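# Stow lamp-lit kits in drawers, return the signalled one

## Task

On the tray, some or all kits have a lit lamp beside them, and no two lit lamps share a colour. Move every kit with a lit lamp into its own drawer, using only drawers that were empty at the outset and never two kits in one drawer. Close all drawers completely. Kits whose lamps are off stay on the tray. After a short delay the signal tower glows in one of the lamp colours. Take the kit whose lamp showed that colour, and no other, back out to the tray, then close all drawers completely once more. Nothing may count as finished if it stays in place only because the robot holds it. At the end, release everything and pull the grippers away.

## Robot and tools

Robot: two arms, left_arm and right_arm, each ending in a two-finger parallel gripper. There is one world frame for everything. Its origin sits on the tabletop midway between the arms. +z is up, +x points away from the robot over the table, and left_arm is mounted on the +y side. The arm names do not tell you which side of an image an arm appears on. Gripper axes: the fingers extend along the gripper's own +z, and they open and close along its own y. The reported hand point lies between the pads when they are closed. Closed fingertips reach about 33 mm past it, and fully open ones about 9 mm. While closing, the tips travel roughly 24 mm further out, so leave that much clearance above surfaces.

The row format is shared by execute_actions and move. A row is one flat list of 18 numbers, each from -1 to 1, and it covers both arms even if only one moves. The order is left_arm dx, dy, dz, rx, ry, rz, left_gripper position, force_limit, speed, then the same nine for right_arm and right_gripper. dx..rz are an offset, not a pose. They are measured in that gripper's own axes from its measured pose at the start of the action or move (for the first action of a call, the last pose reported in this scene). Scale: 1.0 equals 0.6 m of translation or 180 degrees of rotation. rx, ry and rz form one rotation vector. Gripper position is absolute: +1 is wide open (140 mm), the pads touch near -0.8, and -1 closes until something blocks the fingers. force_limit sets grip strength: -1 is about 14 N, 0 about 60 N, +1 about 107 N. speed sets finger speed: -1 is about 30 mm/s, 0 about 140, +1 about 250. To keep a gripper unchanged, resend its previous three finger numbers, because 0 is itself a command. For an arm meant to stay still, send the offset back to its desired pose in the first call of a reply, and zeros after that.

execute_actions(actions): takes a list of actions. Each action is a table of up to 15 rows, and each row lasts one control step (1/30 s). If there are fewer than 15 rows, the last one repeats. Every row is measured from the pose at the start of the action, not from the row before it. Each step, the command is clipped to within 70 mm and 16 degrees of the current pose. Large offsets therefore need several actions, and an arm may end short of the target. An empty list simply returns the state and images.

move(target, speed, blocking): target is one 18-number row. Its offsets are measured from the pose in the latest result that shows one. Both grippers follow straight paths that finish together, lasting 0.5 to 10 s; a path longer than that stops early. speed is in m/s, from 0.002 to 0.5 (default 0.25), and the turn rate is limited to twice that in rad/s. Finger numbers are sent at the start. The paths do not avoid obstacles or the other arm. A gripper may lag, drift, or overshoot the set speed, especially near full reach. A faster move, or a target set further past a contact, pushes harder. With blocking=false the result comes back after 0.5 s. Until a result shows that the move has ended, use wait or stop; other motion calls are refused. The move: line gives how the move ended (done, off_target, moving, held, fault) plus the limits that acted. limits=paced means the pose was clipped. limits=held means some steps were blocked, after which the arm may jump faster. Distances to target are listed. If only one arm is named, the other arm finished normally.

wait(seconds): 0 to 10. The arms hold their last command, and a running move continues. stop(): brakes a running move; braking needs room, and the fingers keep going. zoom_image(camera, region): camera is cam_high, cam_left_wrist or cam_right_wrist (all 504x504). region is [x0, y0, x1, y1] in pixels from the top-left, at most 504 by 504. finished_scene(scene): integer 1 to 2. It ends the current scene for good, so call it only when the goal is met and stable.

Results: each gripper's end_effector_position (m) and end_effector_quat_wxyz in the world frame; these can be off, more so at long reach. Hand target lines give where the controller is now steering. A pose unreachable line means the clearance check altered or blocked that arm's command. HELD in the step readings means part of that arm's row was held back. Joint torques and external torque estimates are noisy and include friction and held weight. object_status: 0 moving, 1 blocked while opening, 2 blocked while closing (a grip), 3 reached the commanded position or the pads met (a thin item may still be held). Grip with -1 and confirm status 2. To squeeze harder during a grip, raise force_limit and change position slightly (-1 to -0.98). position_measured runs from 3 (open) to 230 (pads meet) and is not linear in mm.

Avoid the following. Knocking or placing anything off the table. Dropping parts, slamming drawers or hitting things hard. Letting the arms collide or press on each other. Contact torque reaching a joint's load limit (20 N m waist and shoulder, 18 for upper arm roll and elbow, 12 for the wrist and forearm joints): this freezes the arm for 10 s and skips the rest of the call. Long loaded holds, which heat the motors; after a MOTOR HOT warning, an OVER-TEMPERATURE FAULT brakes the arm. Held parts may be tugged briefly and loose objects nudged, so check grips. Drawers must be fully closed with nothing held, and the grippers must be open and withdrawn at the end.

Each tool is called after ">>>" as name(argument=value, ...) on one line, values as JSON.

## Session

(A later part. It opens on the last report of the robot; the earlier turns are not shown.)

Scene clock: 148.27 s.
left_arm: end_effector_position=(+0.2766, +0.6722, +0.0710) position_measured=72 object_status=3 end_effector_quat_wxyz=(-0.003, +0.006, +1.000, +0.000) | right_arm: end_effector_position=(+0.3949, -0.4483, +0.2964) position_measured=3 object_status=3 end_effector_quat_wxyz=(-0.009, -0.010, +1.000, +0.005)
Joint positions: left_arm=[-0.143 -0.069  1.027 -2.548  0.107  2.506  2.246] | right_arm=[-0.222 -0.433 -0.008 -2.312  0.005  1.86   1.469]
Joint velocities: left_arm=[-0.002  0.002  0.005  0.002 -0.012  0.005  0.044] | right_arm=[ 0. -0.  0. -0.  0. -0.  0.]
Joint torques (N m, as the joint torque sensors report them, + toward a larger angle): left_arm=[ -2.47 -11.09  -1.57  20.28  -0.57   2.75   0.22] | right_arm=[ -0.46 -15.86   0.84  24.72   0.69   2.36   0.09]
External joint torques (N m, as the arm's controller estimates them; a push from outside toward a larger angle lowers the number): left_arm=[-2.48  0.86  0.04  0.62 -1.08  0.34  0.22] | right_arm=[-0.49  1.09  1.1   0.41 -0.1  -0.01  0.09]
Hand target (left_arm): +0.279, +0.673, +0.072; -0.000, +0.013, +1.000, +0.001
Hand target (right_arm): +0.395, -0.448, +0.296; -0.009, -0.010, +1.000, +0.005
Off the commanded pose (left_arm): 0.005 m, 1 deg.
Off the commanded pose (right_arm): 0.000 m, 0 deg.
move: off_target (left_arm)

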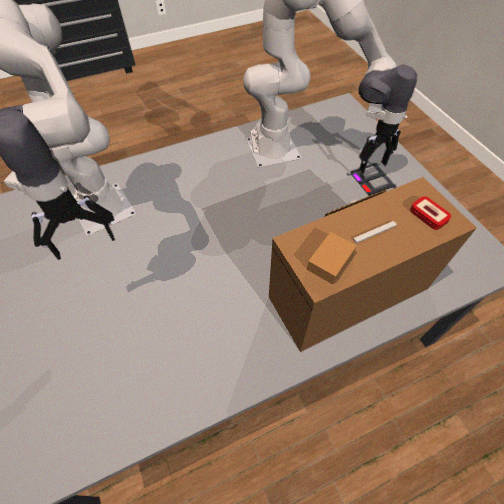

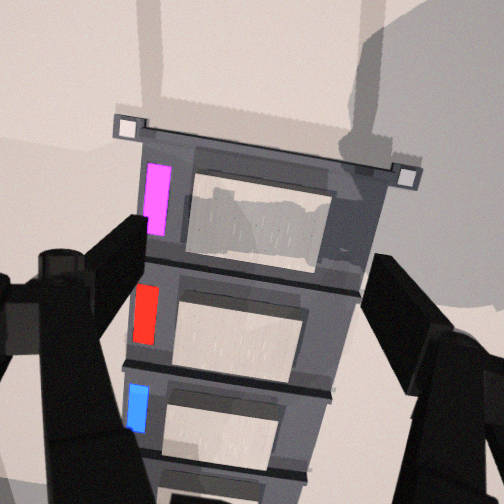

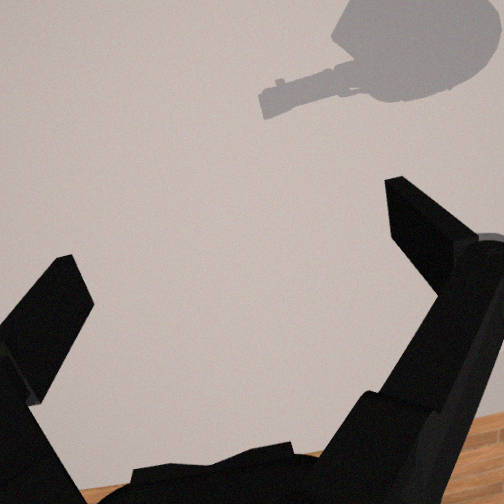

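>>> move(target=[0.004,0,0.047,0,0,0.005,0.25,0.3,0,0,0,0,0,0,0,1,0,0], speed=0.06)

>>> move(target=[0,0,0,0,0,0,-1,0,-0.5,0,0,0,0,0,0,1,0,0])

Scene clock: 151.63 s.
left_arm: end_effector_position=(+0.2739, +0.6687, +0.0414) position_measured=98 object_status=3 end_effector_quat_wxyz=(-0.005, +0.009, +1.000, -0.003) | right_arm: end_effector_position=(+0.3949, -0.4483, +0.2964) position_measured=3 object_status=3 end_effector_quat_wxyz=(-0.009, -0.010, +1.000, +0.005)
Joint positions: left_arm=[-0.156  0.057  1.019 -2.566 -0.088  2.584  2.392] | right_arm=[-0.222 -0.433 -0.008 -2.312  0.005  1.86   1.469]
Joint velocities: left_arm=[-0.     0.003 -0.001 -0.001 -0.014  0.001  0.049] | right_arm=[-0.    -0.001  0.    -0.002 -0.    -0.     0.001]
Joint torques (N m, as the joint torque sensors report them, + toward a larger angle): left_arm=[  1.74 -11.24  -0.02  19.57  -0.68   2.65   0.22] | right_arm=[ -0.34 -15.94   0.8   24.71   0.69   2.37   0.08]
External joint torques (N m, as the arm's controller estimates them; a push from outside toward a larger angle lowers the number): left_arm=[ 1.88  2.87 -1.23  1.31 -1.14  0.26  0.23] | right_arm=[-0.36  0.89  1.07  0.48 -0.1   0.01  0.07]
Hand target (left_arm): +0.275, +0.670, +0.042; -0.002, +0.015, +1.000, -0.002
Hand target (right_arm): +0.395, -0.448, +0.296; -0.009, -0.010, +1.000, +0.005
Off the commanded pose (left_arm): 0.004 m, 1 deg.
Off the commanded pose (right_arm): 0.000 m, 0 deg.
move: off_target (left_arm)

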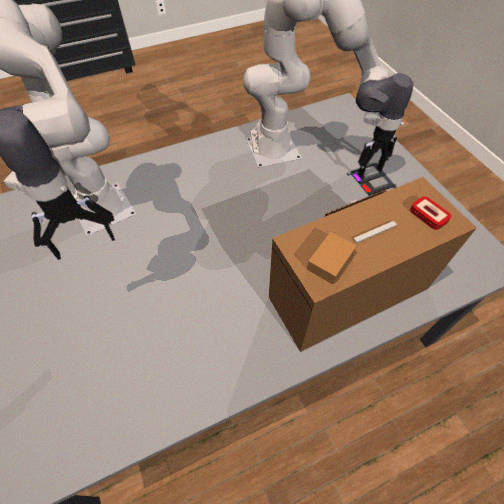

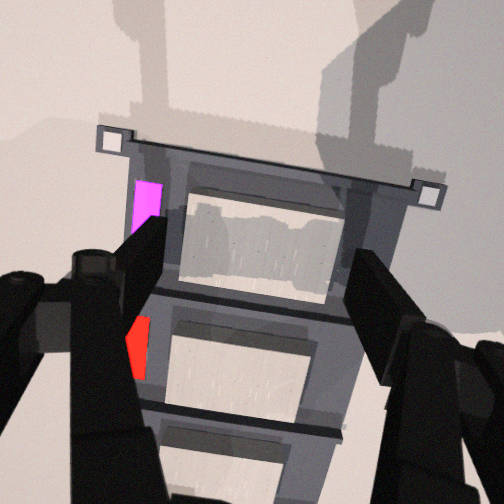

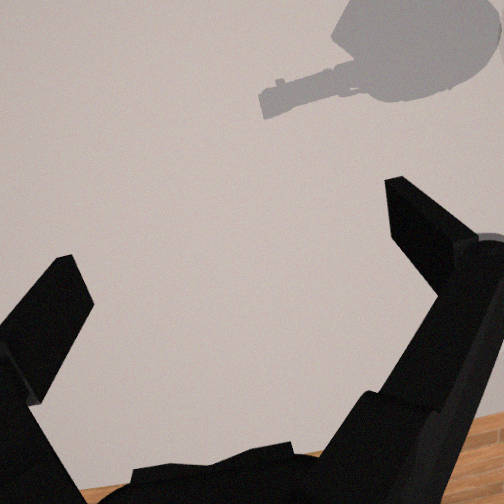

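Scene clock: 152.13 s.
left_arm: end_effector_position=(+0.2744, +0.6690, +0.0418) position_measured=133 object_status=2 end_effector_quat_wxyz=(-0.004, +0.009, +1.000, -0.003) | right_arm: end_effector_position=(+0.3949, -0.4483, +0.2964) position_measured=3 object_status=3 end_effector_quat_wxyz=(-0.009, -0.010, +1.000, +0.005)
Joint positions: left_arm=[-0.156  0.057  1.019 -2.566 -0.088  2.584  2.392] | right_arm=[-0.222 -0.433 -0.008 -2.312  0.005  1.86   1.469]
Joint velocities: left_arm=[ 0.     0.001  0.    -0.    -0.     0.    -0.001] | right_arm=[ 0.001 -0.001  0.001 -0.001 -0.001 -0.001  0.001]
Joint torques (N m, as the joint torque sensors report them, + toward a larger angle): left_arm=[  0.7  -14.23   0.66  17.33   0.48   2.33   0.13] | right_arm=[ -0.59 -15.84   0.71  24.56   0.7    2.35   0.09]
External joint torques (N m, as the arm's controller estimates them; a push from outside toward a larger angle lowers the number): left_arm=[ 0.67 -0.16 -0.68 -0.97  0.03 -0.06  0.13] | right_arm=[-0.64  1.08  0.94  0.26 -0.09 -0.02  0.09]
Hand target (left_arm): +0.274, +0.669, +0.041; -0.005, +0.009, +1.000, -0.003
Hand target (right_arm): +0.395, -0.448, +0.296; -0.009, -0.010, +1.000, +0.005
Off the commanded pose (left_arm): 0.001 m, 0 deg.
Off the commanded pose (right_arm): 0.000 m, 0 deg.
move: done

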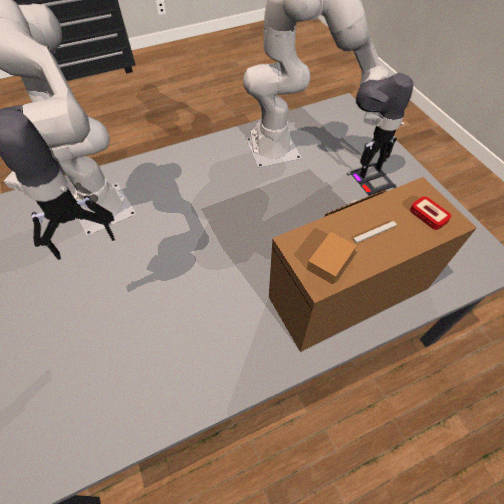

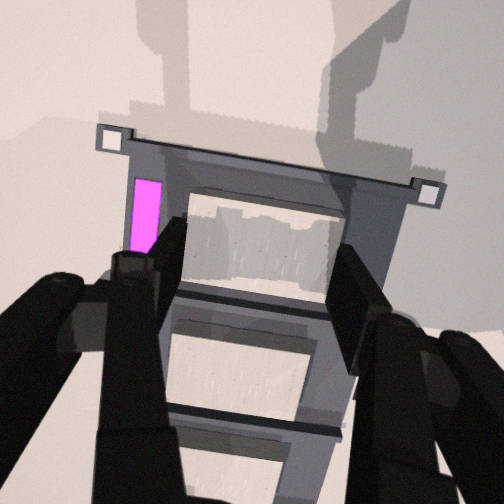

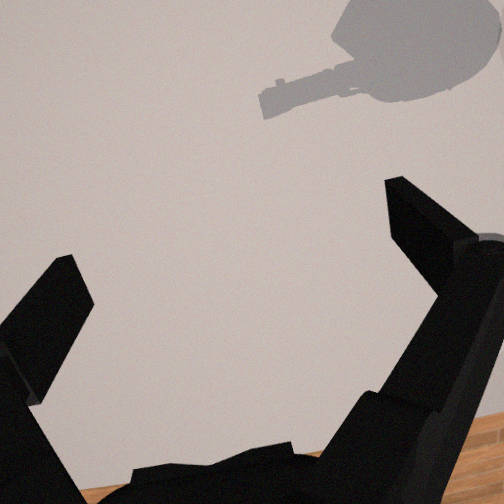

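>>> move(target=[-0.05,0,-0.38,0,0,0,-1,0,-0.5,0,0,0,0,0,0,1,0,0])

>>> move(target=[-0.40,-0.45,0,0,0,-0.006,-1,0,-0.5,0,0,0,0,0,0,1,0,0])

Scene clock: 162.67 s.
left_arm: end_effector_position=(+0.3004, +0.6749, +0.2712) position_measured=133 object_status=2 end_effector_quat_wxyz=(-0.005, +0.007, +1.000, +0.005) | right_arm: end_effector_position=(+0.3949, -0.4483, +0.2964) position_measured=3 object_status=3 end_effector_quat_wxyz=(-0.009, -0.010, +1.000, +0.005)
Joint positions: left_arm=[ 0.011 -0.374  0.741 -2.221  0.28   1.923  2.068] | right_arm=[-0.222 -0.433 -0.008 -2.312  0.005  1.86   1.469]
Joint velocities: left_arm=[-0.001 -0.     0.001  0.001 -0.001 -0.012 -0.015] | right_arm=[-0.001  0.     0.001  0.001 -0.    -0.001 -0.001]
Joint torques (N m, as the joint torque sensors report them, + toward a larger angle): left_arm=[  1.62 -10.71  -8.97  25.08  -0.24   2.    -0.1 ] | right_arm=[ -0.68 -15.82   0.75  24.36   0.71   2.4    0.08]
External joint torques (N m, as the arm's controller estimates them; a push from outside toward a larger angle lowers the number): left_arm=[ 1.65  0.39 -1.24  1.54 -1.05 -0.4  -0.1 ] | right_arm=[-0.76  1.09  0.95  0.07 -0.08  0.03  0.08]
Hand target (left_arm): +0.300, +0.674, +0.272; -0.005, +0.002, +1.000, +0.004
Hand target (right_arm): +0.395, -0.448, +0.296; -0.009, -0.010, +1.000, +0.005
Off the commanded pose (left_arm): 0.008 m, 1 deg.
Off the commanded pose (right_arm): 0.000 m, 0 deg.
move: off_target (left_arm)

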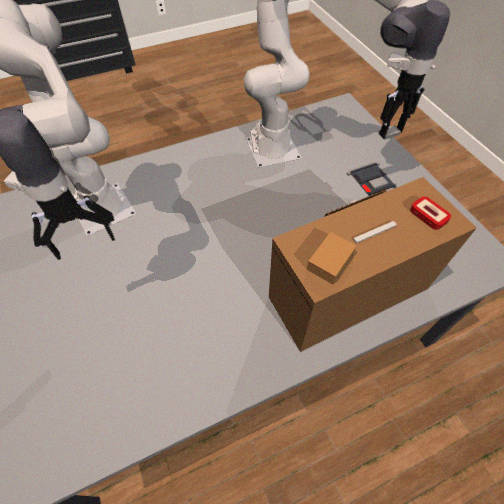

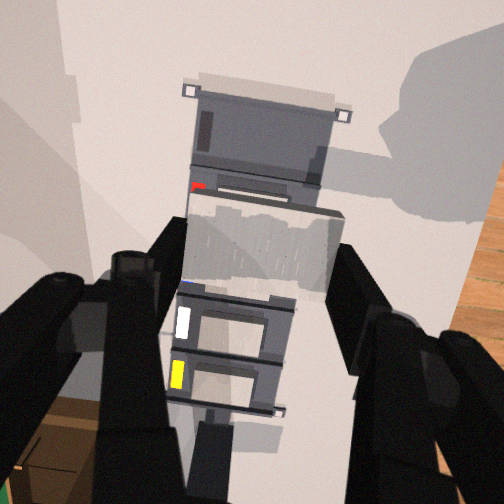

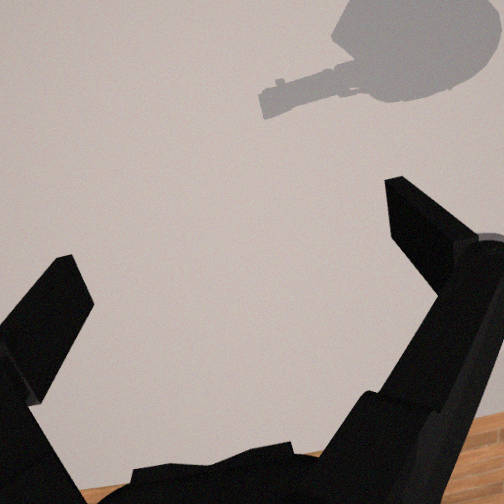

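Scene clock: 164.83 s.
left_arm: end_effector_position=(+0.5371, +0.3961, +0.2712) position_measured=133 object_status=2 end_effector_quat_wxyz=(-0.001, +0.008, +1.000, +0.005) | right_arm: end_effector_position=(+0.3949, -0.4483, +0.2964) position_measured=3 object_status=3 end_effector_quat_wxyz=(-0.009, -0.010, +1.000, +0.005)
Joint positions: left_arm=[-0.233  0.117  0.432 -1.799 -0.041  1.904  1.663] | right_arm=[-0.222 -0.433 -0.008 -2.312  0.005  1.86   1.469]
Joint velocities: left_arm=[-0.     0.001  0.     0.001 -0.001 -0.005 -0.027] | right_arm=[ 0.001  0.001 -0.     0.002  0.001  0.     0.001]
Joint torques (N m, as the joint torque sensors report them, + toward a larger angle): left_arm=[  1.36 -30.56   1.92  25.51  -0.33   2.04   0.  ] | right_arm=[ -0.44 -15.86   0.86  24.6    0.68   2.37   0.11]
External joint torques (N m, as the arm's controller estimates them; a push from outside toward a larger angle lowers the number): left_arm=[ 1.33  2.28  0.22  1.15 -1.13 -0.39  0.  ] | right_arm=[-0.51  1.04  1.07  0.24 -0.12 -0.02  0.11]
Hand target (left_arm): +0.537, +0.396, +0.272; -0.001, +0.000, +1.000, +0.003
Hand target (right_arm): +0.395, -0.448, +0.296; -0.009, -0.010, +1.000, +0.005
Off the commanded pose (left_arm): 0.007 m, 1 deg.
Off the commanded pose (right_arm): 0.000 m, 0 deg.
move: off_target (left_arm)

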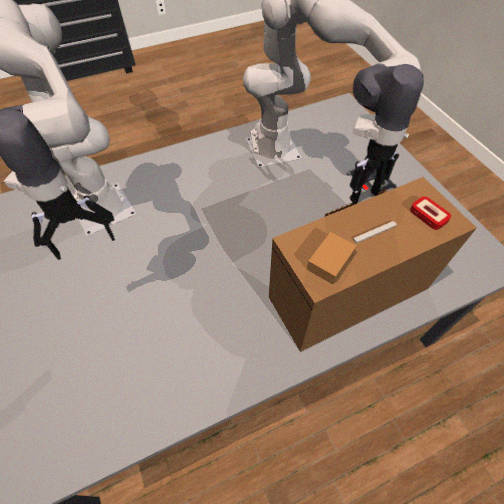

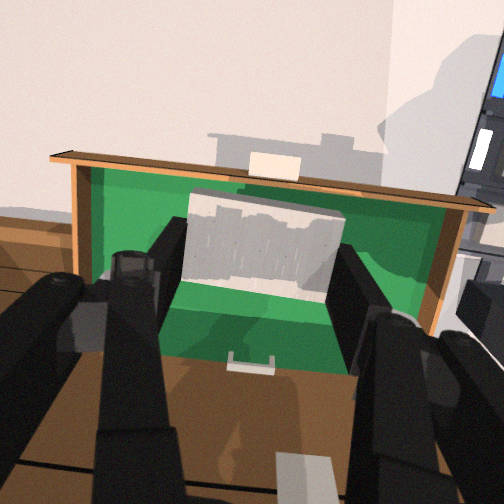

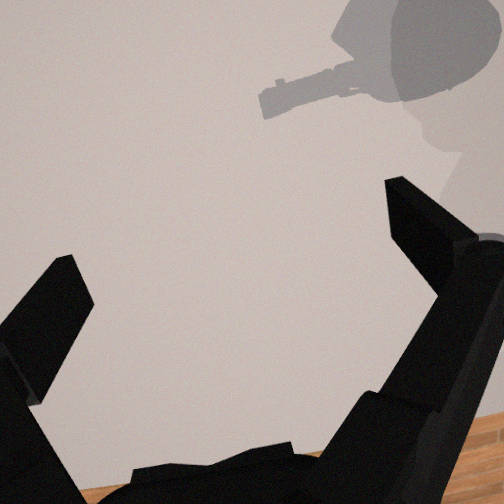

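>>> move(target=[-0.022,0,0.03,0,0,0,-1,0,-0.5,0,0,0,0,0,0,1,0,0], speed=0.08)

>>> move(target=[0,0,0.05,0,0,0,-1,0,-0.5,0,0,0,0,0,0,1,0,0], speed=0.04)

Scene clock: 167.67 s.
left_arm: end_effector_position=(+0.5477, +0.3948, +0.2514) position_measured=133 object_status=2 end_effector_quat_wxyz=(-0.005, +0.007, +1.000, +0.006) | right_arm: end_effector_position=(+0.3949, -0.4483, +0.2964) position_measured=3 object_status=3 end_effector_quat_wxyz=(-0.009, -0.010, +1.000, +0.005)
Joint positions: left_arm=[-0.229  0.171  0.432 -1.784 -0.062  1.929  1.671] | right_arm=[-0.222 -0.433 -0.008 -2.312  0.005  1.86   1.469]
Joint velocities: left_arm=[-0.    -0.    -0.001  0.001 -0.003  0.006  0.01 ] | right_arm=[-0.     0.001 -0.001 -0.    -0.001 -0.     0.001]
Joint torques (N m, as the joint torque sensors report them, + toward a larger angle): left_arm=[  1.71 -32.86   1.68  25.84  -0.34   2.83   0.34] | right_arm=[ -0.67 -16.02   0.78  24.74   0.7    2.37   0.1 ]
External joint torques (N m, as the arm's controller estimates them; a push from outside toward a larger angle lowers the number): left_arm=[ 1.66  1.55 -0.8   1.69 -1.13  0.44  0.34] | right_arm=[-0.67  0.83  1.07  0.44 -0.09  0.    0.1 ]
Hand target (left_arm): +0.550, +0.395, +0.253; -0.001, +0.009, +1.000, +0.005
Hand target (right_arm): +0.395, -0.448, +0.296; -0.009, -0.010, +1.000, +0.005
Off the commanded pose (left_arm): 0.003 m, 0 deg.
Off the commanded pose (right_arm): 0.000 m, 0 deg.
move: done

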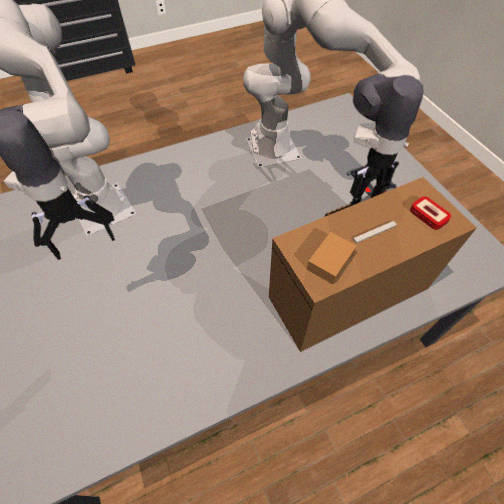

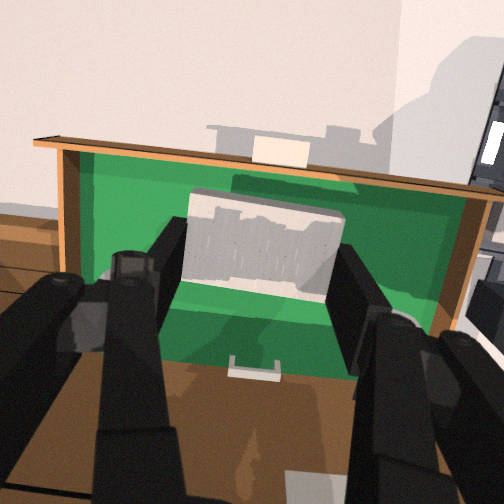

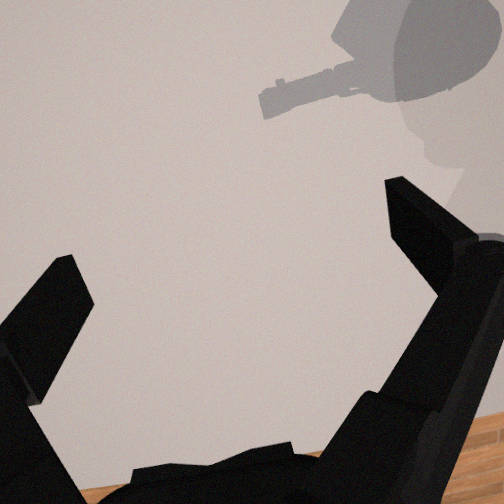

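Scene clock: 168.73 s.
left_arm: end_effector_position=(+0.5464, +0.3959, +0.2219) position_measured=133 object_status=2 end_effector_quat_wxyz=(-0.007, +0.006, +1.000, +0.008) | right_arm: end_effector_position=(+0.3949, -0.4483, +0.2964) position_measured=3 object_status=3 end_effector_quat_wxyz=(-0.009, -0.010, +1.000, +0.005)
Joint positions: left_arm=[-0.229  0.19   0.432 -1.835 -0.069  1.994  1.674] | right_arm=[-0.222 -0.433 -0.008 -2.312  0.005  1.86   1.469]
Joint velocities: left_arm=[ 0.001 -0.    -0.    -0.001 -0.002  0.016  0.002] | right_arm=[ 0.    -0.    -0.001  0.001  0.     0.    -0.001]
Joint torques (N m, as the joint torque sensors report them, + toward a larger angle): left_arm=[  0.26 -32.91   1.57  22.6   -0.34   2.88   0.19] | right_arm=[ -0.47 -15.98   0.78  24.73   0.71   2.35   0.1 ]
External joint torques (N m, as the arm's controller estimates them; a push from outside toward a larger angle lowers the number): left_arm=[ 0.3   1.68 -1.09 -1.16 -1.1   0.53  0.19] | right_arm=[-0.44  0.95  1.11  0.41 -0.08 -0.02  0.1 ]
Hand target (left_arm): +0.548, +0.394, +0.221; -0.005, +0.008, +1.000, +0.006
Hand target (right_arm): +0.395, -0.448, +0.296; -0.009, -0.010, +1.000, +0.005
Off the commanded pose (left_arm): 0.001 m, 0 deg.
Off the commanded pose (right_arm): 0.000 m, 0 deg.
move: done

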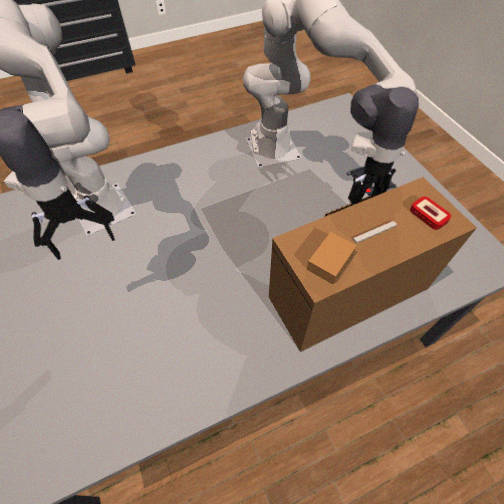

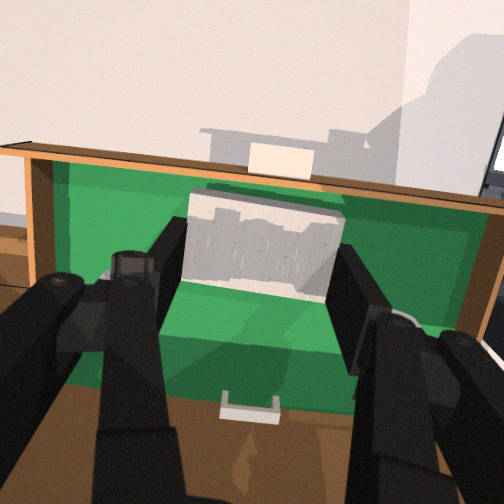

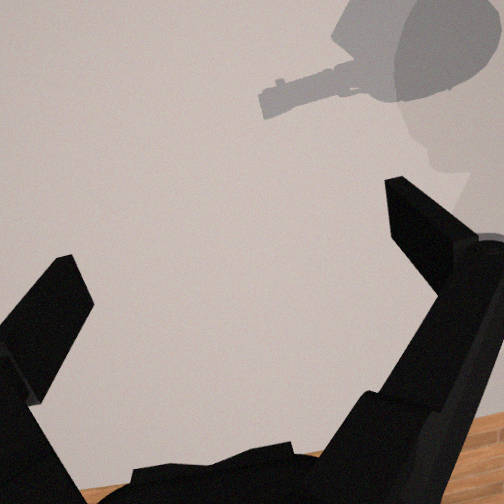

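>>> move(target=[-0.012,0,0.025,0,0,0,-1,0,-0.5,0,0,0,0,0,0,1,0,0], speed=0.02)

Scene clock: 170.70 s.
left_arm: end_effector_position=(+0.5529, +0.3951, +0.2095) position_measured=133 object_status=2 end_effector_quat_wxyz=(-0.007, +0.006, +1.000, +0.008) | right_arm: end_effector_position=(+0.3949, -0.4483, +0.2964) position_measured=3 object_status=3 end_effector_quat_wxyz=(-0.009, -0.010, +1.000, +0.005)
Joint positions: left_arm=[-0.228  0.221  0.432 -1.829 -0.083  2.017  1.68 ] | right_arm=[-0.222 -0.433 -0.008 -2.312  0.005  1.86   1.469]
Joint velocities: left_arm=[ 0.002  0.002  0.     0.001 -0.003  0.006  0.005] | right_arm=[-0.001  0.001 -0.001  0.001 -0.001  0.     0.001]
Joint torques (N m, as the joint torque sensors report them, + toward a larger angle): left_arm=[  1.55 -30.62   2.6   24.04  -0.26   2.76   0.4 ] | right_arm=[ -0.41 -16.02   0.83  24.64   0.7    2.36   0.09]
External joint torques (N m, as the arm's controller estimates them; a push from outside toward a larger angle lowers the number): left_arm=[ 1.45  5.05 -0.63  0.23 -1.02  0.38  0.4 ] | right_arm=[-0.38  0.91  1.16  0.3  -0.09 -0.02  0.09]
Hand target (left_arm): +0.553, +0.396, +0.207; -0.007, +0.006, +1.000, +0.007
Hand target (right_arm): +0.395, -0.448, +0.296; -0.009, -0.010, +1.000, +0.005
Off the commanded pose (left_arm): 0.003 m, 0 deg.
Off the commanded pose (right_arm): 0.000 m, 0 deg.
move: done

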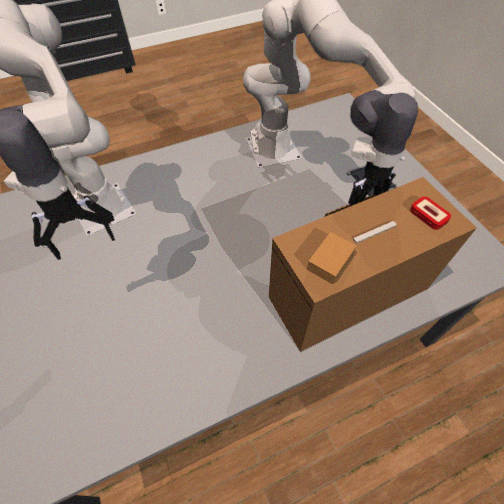

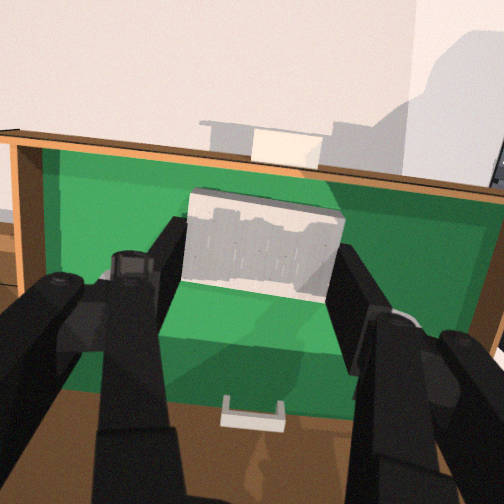

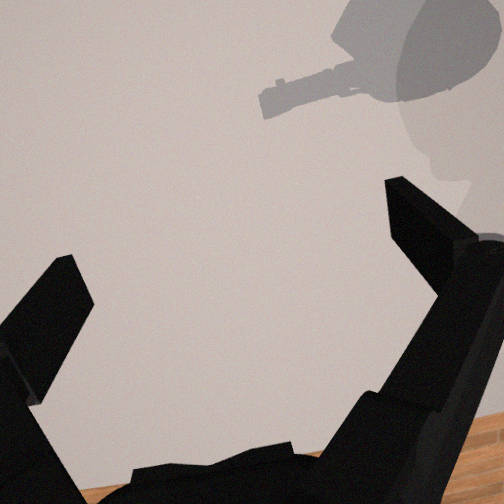

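>>> move(target=[0,0,0,0,0,0,0.3,0,0,0,0,0,0,0,0,1,0,0])

>>> move(target=[0.01,0,-0.075,0,0,0,0.3,0,0,0,0,0,0,0,0,1,0,0], speed=0.15)

>>> move(target=[0.135,0,0.01,0,-0.15,0,-0.25,0,0,0,0,0,0,0,0,1,0,0])

Scene clock: 178.43 s.
left_arm: end_effector_position=(+0.5533, +0.3951, +0.2096) position_measured=91 object_status=3 end_effector_quat_wxyz=(-0.006, +0.006, +1.000, +0.008) | right_arm: end_effector_position=(+0.3949, -0.4483, +0.2964) position_measured=3 object_status=3 end_effector_quat_wxyz=(-0.009, -0.010, +1.000, +0.005)
Joint positions: left_arm=[-0.228  0.221  0.432 -1.829 -0.083  2.018  1.681] | right_arm=[-0.222 -0.433 -0.008 -2.312  0.005  1.86   1.469]
Joint velocities: left_arm=[-0.001 -0.    -0.     0.002  0.    -0.     0.   ] | right_arm=[-0.001  0.001  0.002 -0.    -0.    -0.     0.   ]
Joint torques (N m, as the joint torque sensors report them, + toward a larger angle): left_arm=[  0.32 -34.46   2.97  23.37   0.77   2.16  -0.05] | right_arm=[ -0.42 -16.18   0.61  24.76   0.72   2.33   0.11]
External joint torques (N m, as the arm's controller estimates them; a push from outside toward a larger angle lowers the number): left_arm=[ 0.45  1.2  -0.06 -0.47  0.02 -0.23 -0.05] | right_arm=[-0.45  0.71  0.86  0.45 -0.07 -0.04  0.11]
Hand target (left_arm): +0.553, +0.395, +0.210; -0.007, +0.006, +1.000, +0.008
Hand target (right_arm): +0.395, -0.448, +0.296; -0.009, -0.010, +1.000, +0.005
Off the commanded pose (left_arm): 0.000 m, 0 deg.
Off the commanded pose (right_arm): 0.000 m, 0 deg.
move: done

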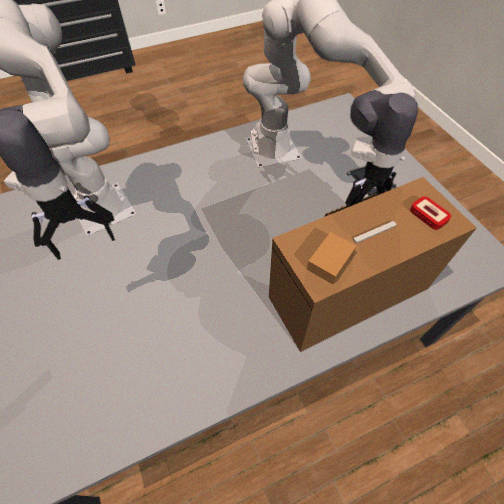

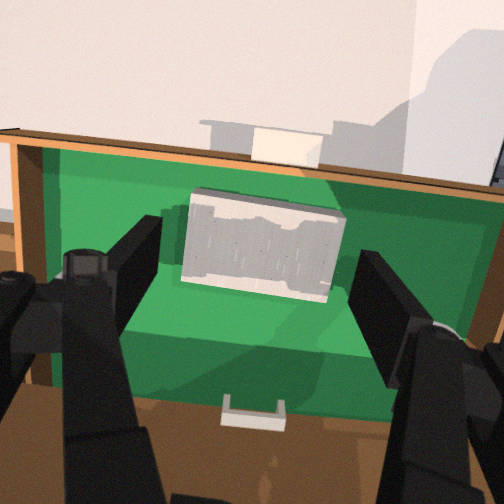

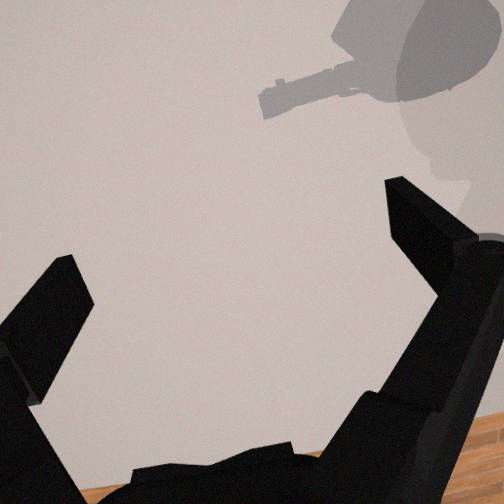

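Scene clock: 179.40 s.
left_arm: end_effector_position=(+0.5483, +0.3955, +0.2545) position_measured=91 object_status=3 end_effector_quat_wxyz=(-0.004, +0.007, +1.000, +0.007) | right_arm: end_effector_position=(+0.3949, -0.4483, +0.2964) position_measured=3 object_status=3 end_effector_quat_wxyz=(-0.009, -0.010, +1.000, +0.005)
Joint positions: left_arm=[-0.229  0.17   0.432 -1.777 -0.06   1.923  1.669] | right_arm=[-0.222 -0.433 -0.008 -2.312  0.005  1.86   1.469]
Joint velocities: left_arm=[-0.     0.    -0.001 -0.001  0.002 -0.012 -0.004] | right_arm=[ 0.     0.001  0.    -0.     0.     0.    -0.002]
Joint torques (N m, as the joint torque sensors report them, + toward a larger angle): left_arm=[  0.07 -33.1    2.43  24.98   1.81   1.89  -0.04] | right_arm=[ -0.37 -15.86   0.68  24.62   0.71   2.38   0.08]
External joint torques (N m, as the arm's controller estimates them; a push from outside toward a larger angle lowers the number): left_arm=[ 0.09  1.29  0.03  0.78  1.02 -0.51 -0.05] | right_arm=[-0.34  1.01  1.    0.33 -0.08  0.    0.08]
Hand target (left_arm): +0.547, +0.396, +0.255; -0.006, +0.006, +1.000, +0.009
Hand target (right_arm): +0.395, -0.448, +0.296; -0.009, -0.010, +1.000, +0.005
Off the commanded pose (left_arm): 0.001 m, 0 deg.
Off the commanded pose (right_arm): 0.000 m, 0 deg.
move: done

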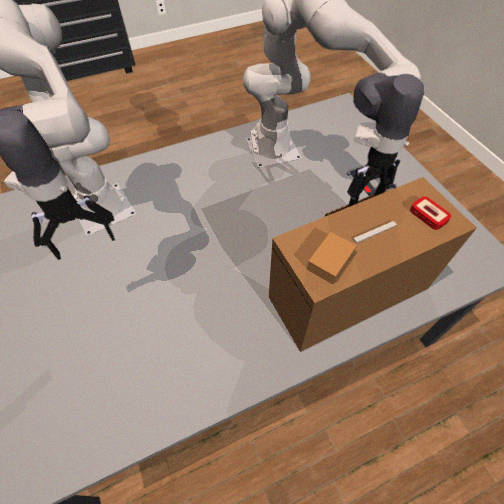

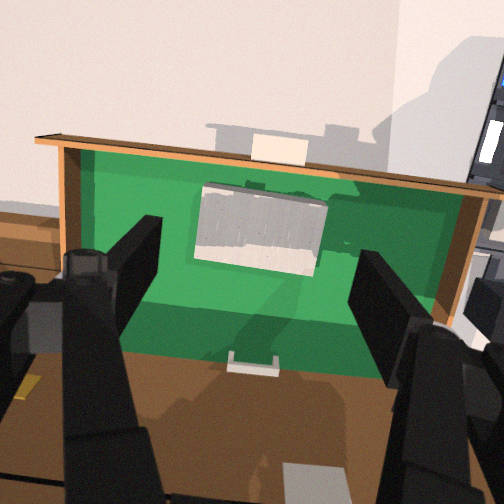

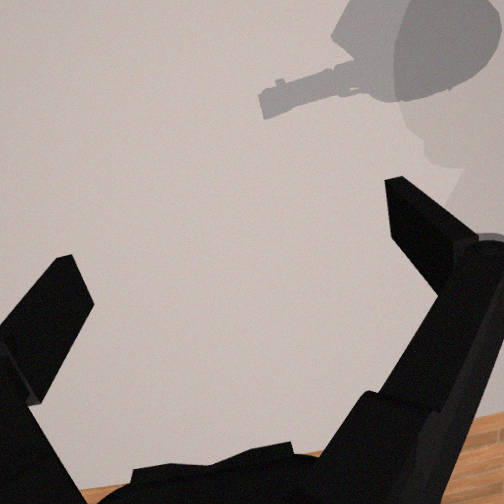

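Scene clock: 181.20 s.
left_arm: end_effector_position=(+0.4690, +0.3964, +0.2510) position_measured=160 object_status=3 end_effector_quat_wxyz=(+0.230, +0.012, +0.973, +0.005) | right_arm: end_effector_position=(+0.3949, -0.4483, +0.2964) position_measured=3 object_status=3 end_effector_quat_wxyz=(-0.009, -0.010, +1.000, +0.005)
Joint positions: left_arm=[-0.104 -0.446  0.312 -2.62   0.22   2.65   1.501] | right_arm=[-0.222 -0.433 -0.008 -2.312  0.005  1.86   1.469]
Joint velocities: left_arm=[ 0.004  0.001 -0.004 -0.002 -0.     0.011 -0.014] | right_arm=[ 0.    -0.001 -0.    -0.001  0.001  0.    -0.002]
Joint torques (N m, as the joint torque sensors report them, + toward a larger angle): left_arm=[  2.19 -14.13  -6.28  21.87   0.89   3.62  -0.12] | right_arm=[ -0.5  -15.93   0.67  24.76   0.72   2.37   0.12]
External joint torques (N m, as the arm's controller estimates them; a push from outside toward a larger angle lowers the number): left_arm=[ 2.2   0.69 -2.58 -1.76  0.27  0.39 -0.11] | right_arm=[-0.49  1.04  0.98  0.42 -0.07 -0.01  0.12]
Hand target (left_arm): +0.469, +0.397, +0.250; +0.231, +0.008, +0.973, +0.005
Hand target (right_arm): +0.395, -0.448, +0.296; -0.009, -0.010, +1.000, +0.005
Off the commanded pose (left_arm): 0.003 m, 0 deg.
Off the commanded pose (right_arm): 0.000 m, 0 deg.
move: done

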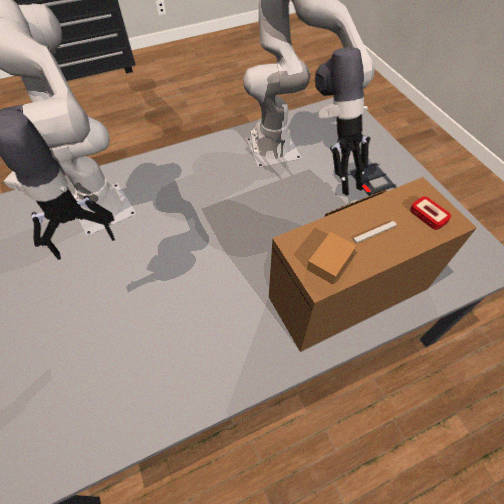

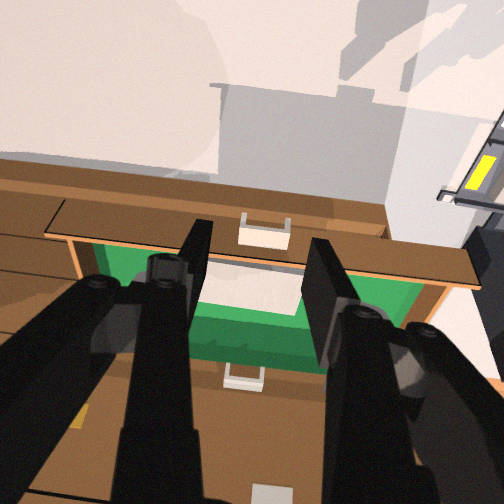

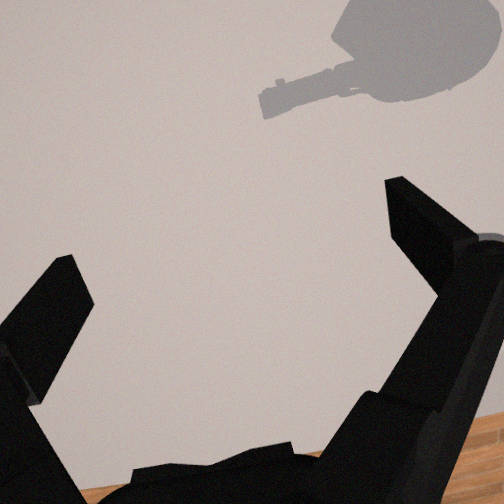

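>>> move(target=[0.040,-0.003,0.080,0,0,0,-0.25,0,0,0,0,0,0,0,0,1,0,0], speed=0.1)

>>> move(target=[-0.190,0,0.1,0,-0.097,0,-0.25,0,0,0,0,0,0,0,0,1,0,0], speed=0.06)

Scene clock: 184.30 s.
left_arm: end_effector_position=(+0.4694, +0.3943, +0.1977) position_measured=160 object_status=3 end_effector_quat_wxyz=(+0.230, +0.011, +0.973, +0.004) | right_arm: end_effector_position=(+0.3949, -0.4483, +0.2964) position_measured=3 object_status=3 end_effector_quat_wxyz=(-0.009, -0.010, +1.000, +0.005)
Joint positions: left_arm=[-0.108 -0.344  0.333 -2.687  0.22   2.817  1.499] | right_arm=[-0.222 -0.433 -0.008 -2.312  0.005  1.86   1.469]
Joint velocities: left_arm=[-0.001 -0.001  0.002 -0.    -0.001  0.013 -0.   ] | right_arm=[-0.001 -0.001 -0.    -0.001 -0.001  0.    -0.001]
Joint torques (N m, as the joint torque sensors report them, + toward a larger angle): left_arm=[ -1.44 -14.98  -2.38  20.79   0.15   3.6    0.21] | right_arm=[ -0.6  -15.97   0.57  24.51   0.69   2.36   0.13]
External joint torques (N m, as the arm's controller estimates them; a push from outside toward a larger angle lowers the number): left_arm=[-1.5   1.92  0.52 -1.52 -0.35  0.35  0.23] | right_arm=[-0.62  0.9   0.85  0.25 -0.09  0.    0.12]
Hand target (left_arm): +0.470, +0.394, +0.197; +0.230, +0.013, +0.973, +0.004
Hand target (right_arm): +0.395, -0.448, +0.296; -0.009, -0.010, +1.000, +0.005
Off the commanded pose (left_arm): 0.001 m, 0 deg.
Off the commanded pose (right_arm): 0.000 m, 0 deg.
move: done

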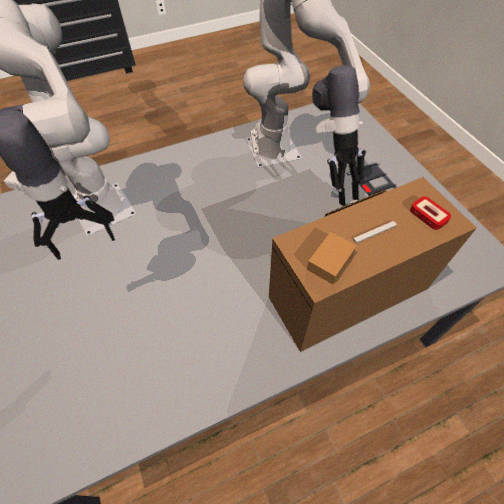

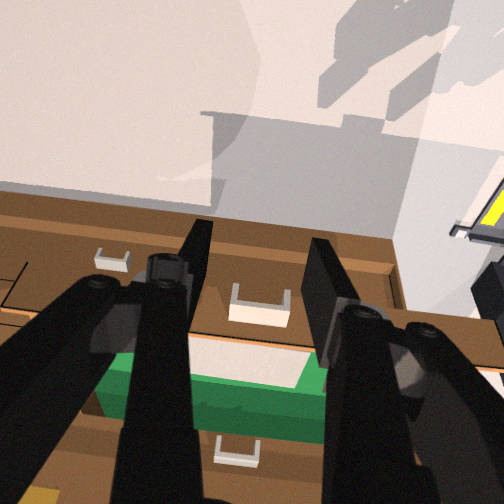

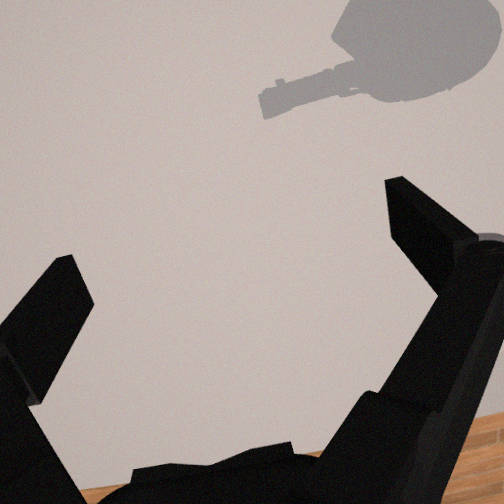

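Scene clock: 187.33 s.
left_arm: end_effector_position=(+0.5944, +0.3886, +0.1882) position_measured=160 object_status=3 end_effector_quat_wxyz=(+0.366, +0.017, +0.930, +0.023) | right_arm: end_effector_position=(+0.3949, -0.4483, +0.2964) position_measured=3 object_status=3 end_effector_quat_wxyz=(-0.009, -0.010, +1.000, +0.005)
Joint positions: left_arm=[-0.296  0.052  0.492 -2.542  0.149  3.342  1.5  ] | right_arm=[-0.222 -0.433 -0.008 -2.312  0.005  1.86   1.469]
Joint velocities: left_arm=[ 0.227  0.006 -0.172  0.     0.205  0.036 -0.157] | right_arm=[-0.     0.    -0.002 -0.001  0.001 -0.001  0.001]
Joint torques (N m, as the joint torque sensors report them, + toward a larger angle): left_arm=[  1.46 -25.18  -1.53  22.46   1.19   4.37  -0.12] | right_arm=[ -0.53 -15.85   0.88  24.71   0.72   2.36   0.08]
External joint torques (N m, as the arm's controller estimates them; a push from outside toward a larger angle lowers the number): left_arm=[ 1.63  0.33 -2.18  2.92  1.13  1.01 -0.1 ] | right_arm=[-0.46  1.02  1.27  0.44 -0.07  0.    0.07]
Hand target (left_arm): +0.598, +0.387, +0.193; +0.374, +0.006, +0.927, +0.016
Hand target (right_arm): +0.395, -0.448, +0.296; -0.009, -0.010, +1.000, +0.005
Off the commanded pose (left_arm): 0.008 m, 3 deg.
Off the commanded pose (right_arm): 0.000 m, 0 deg.
move: off_target (left_arm)

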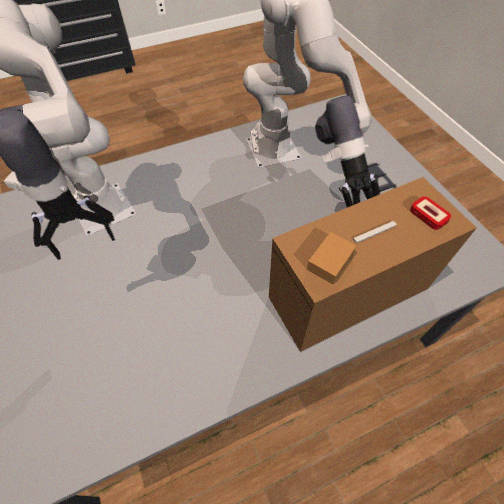

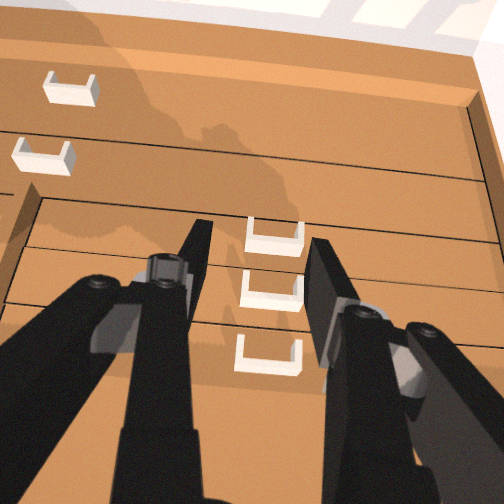

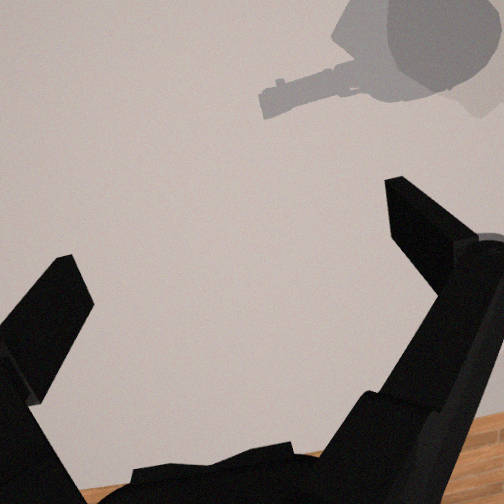

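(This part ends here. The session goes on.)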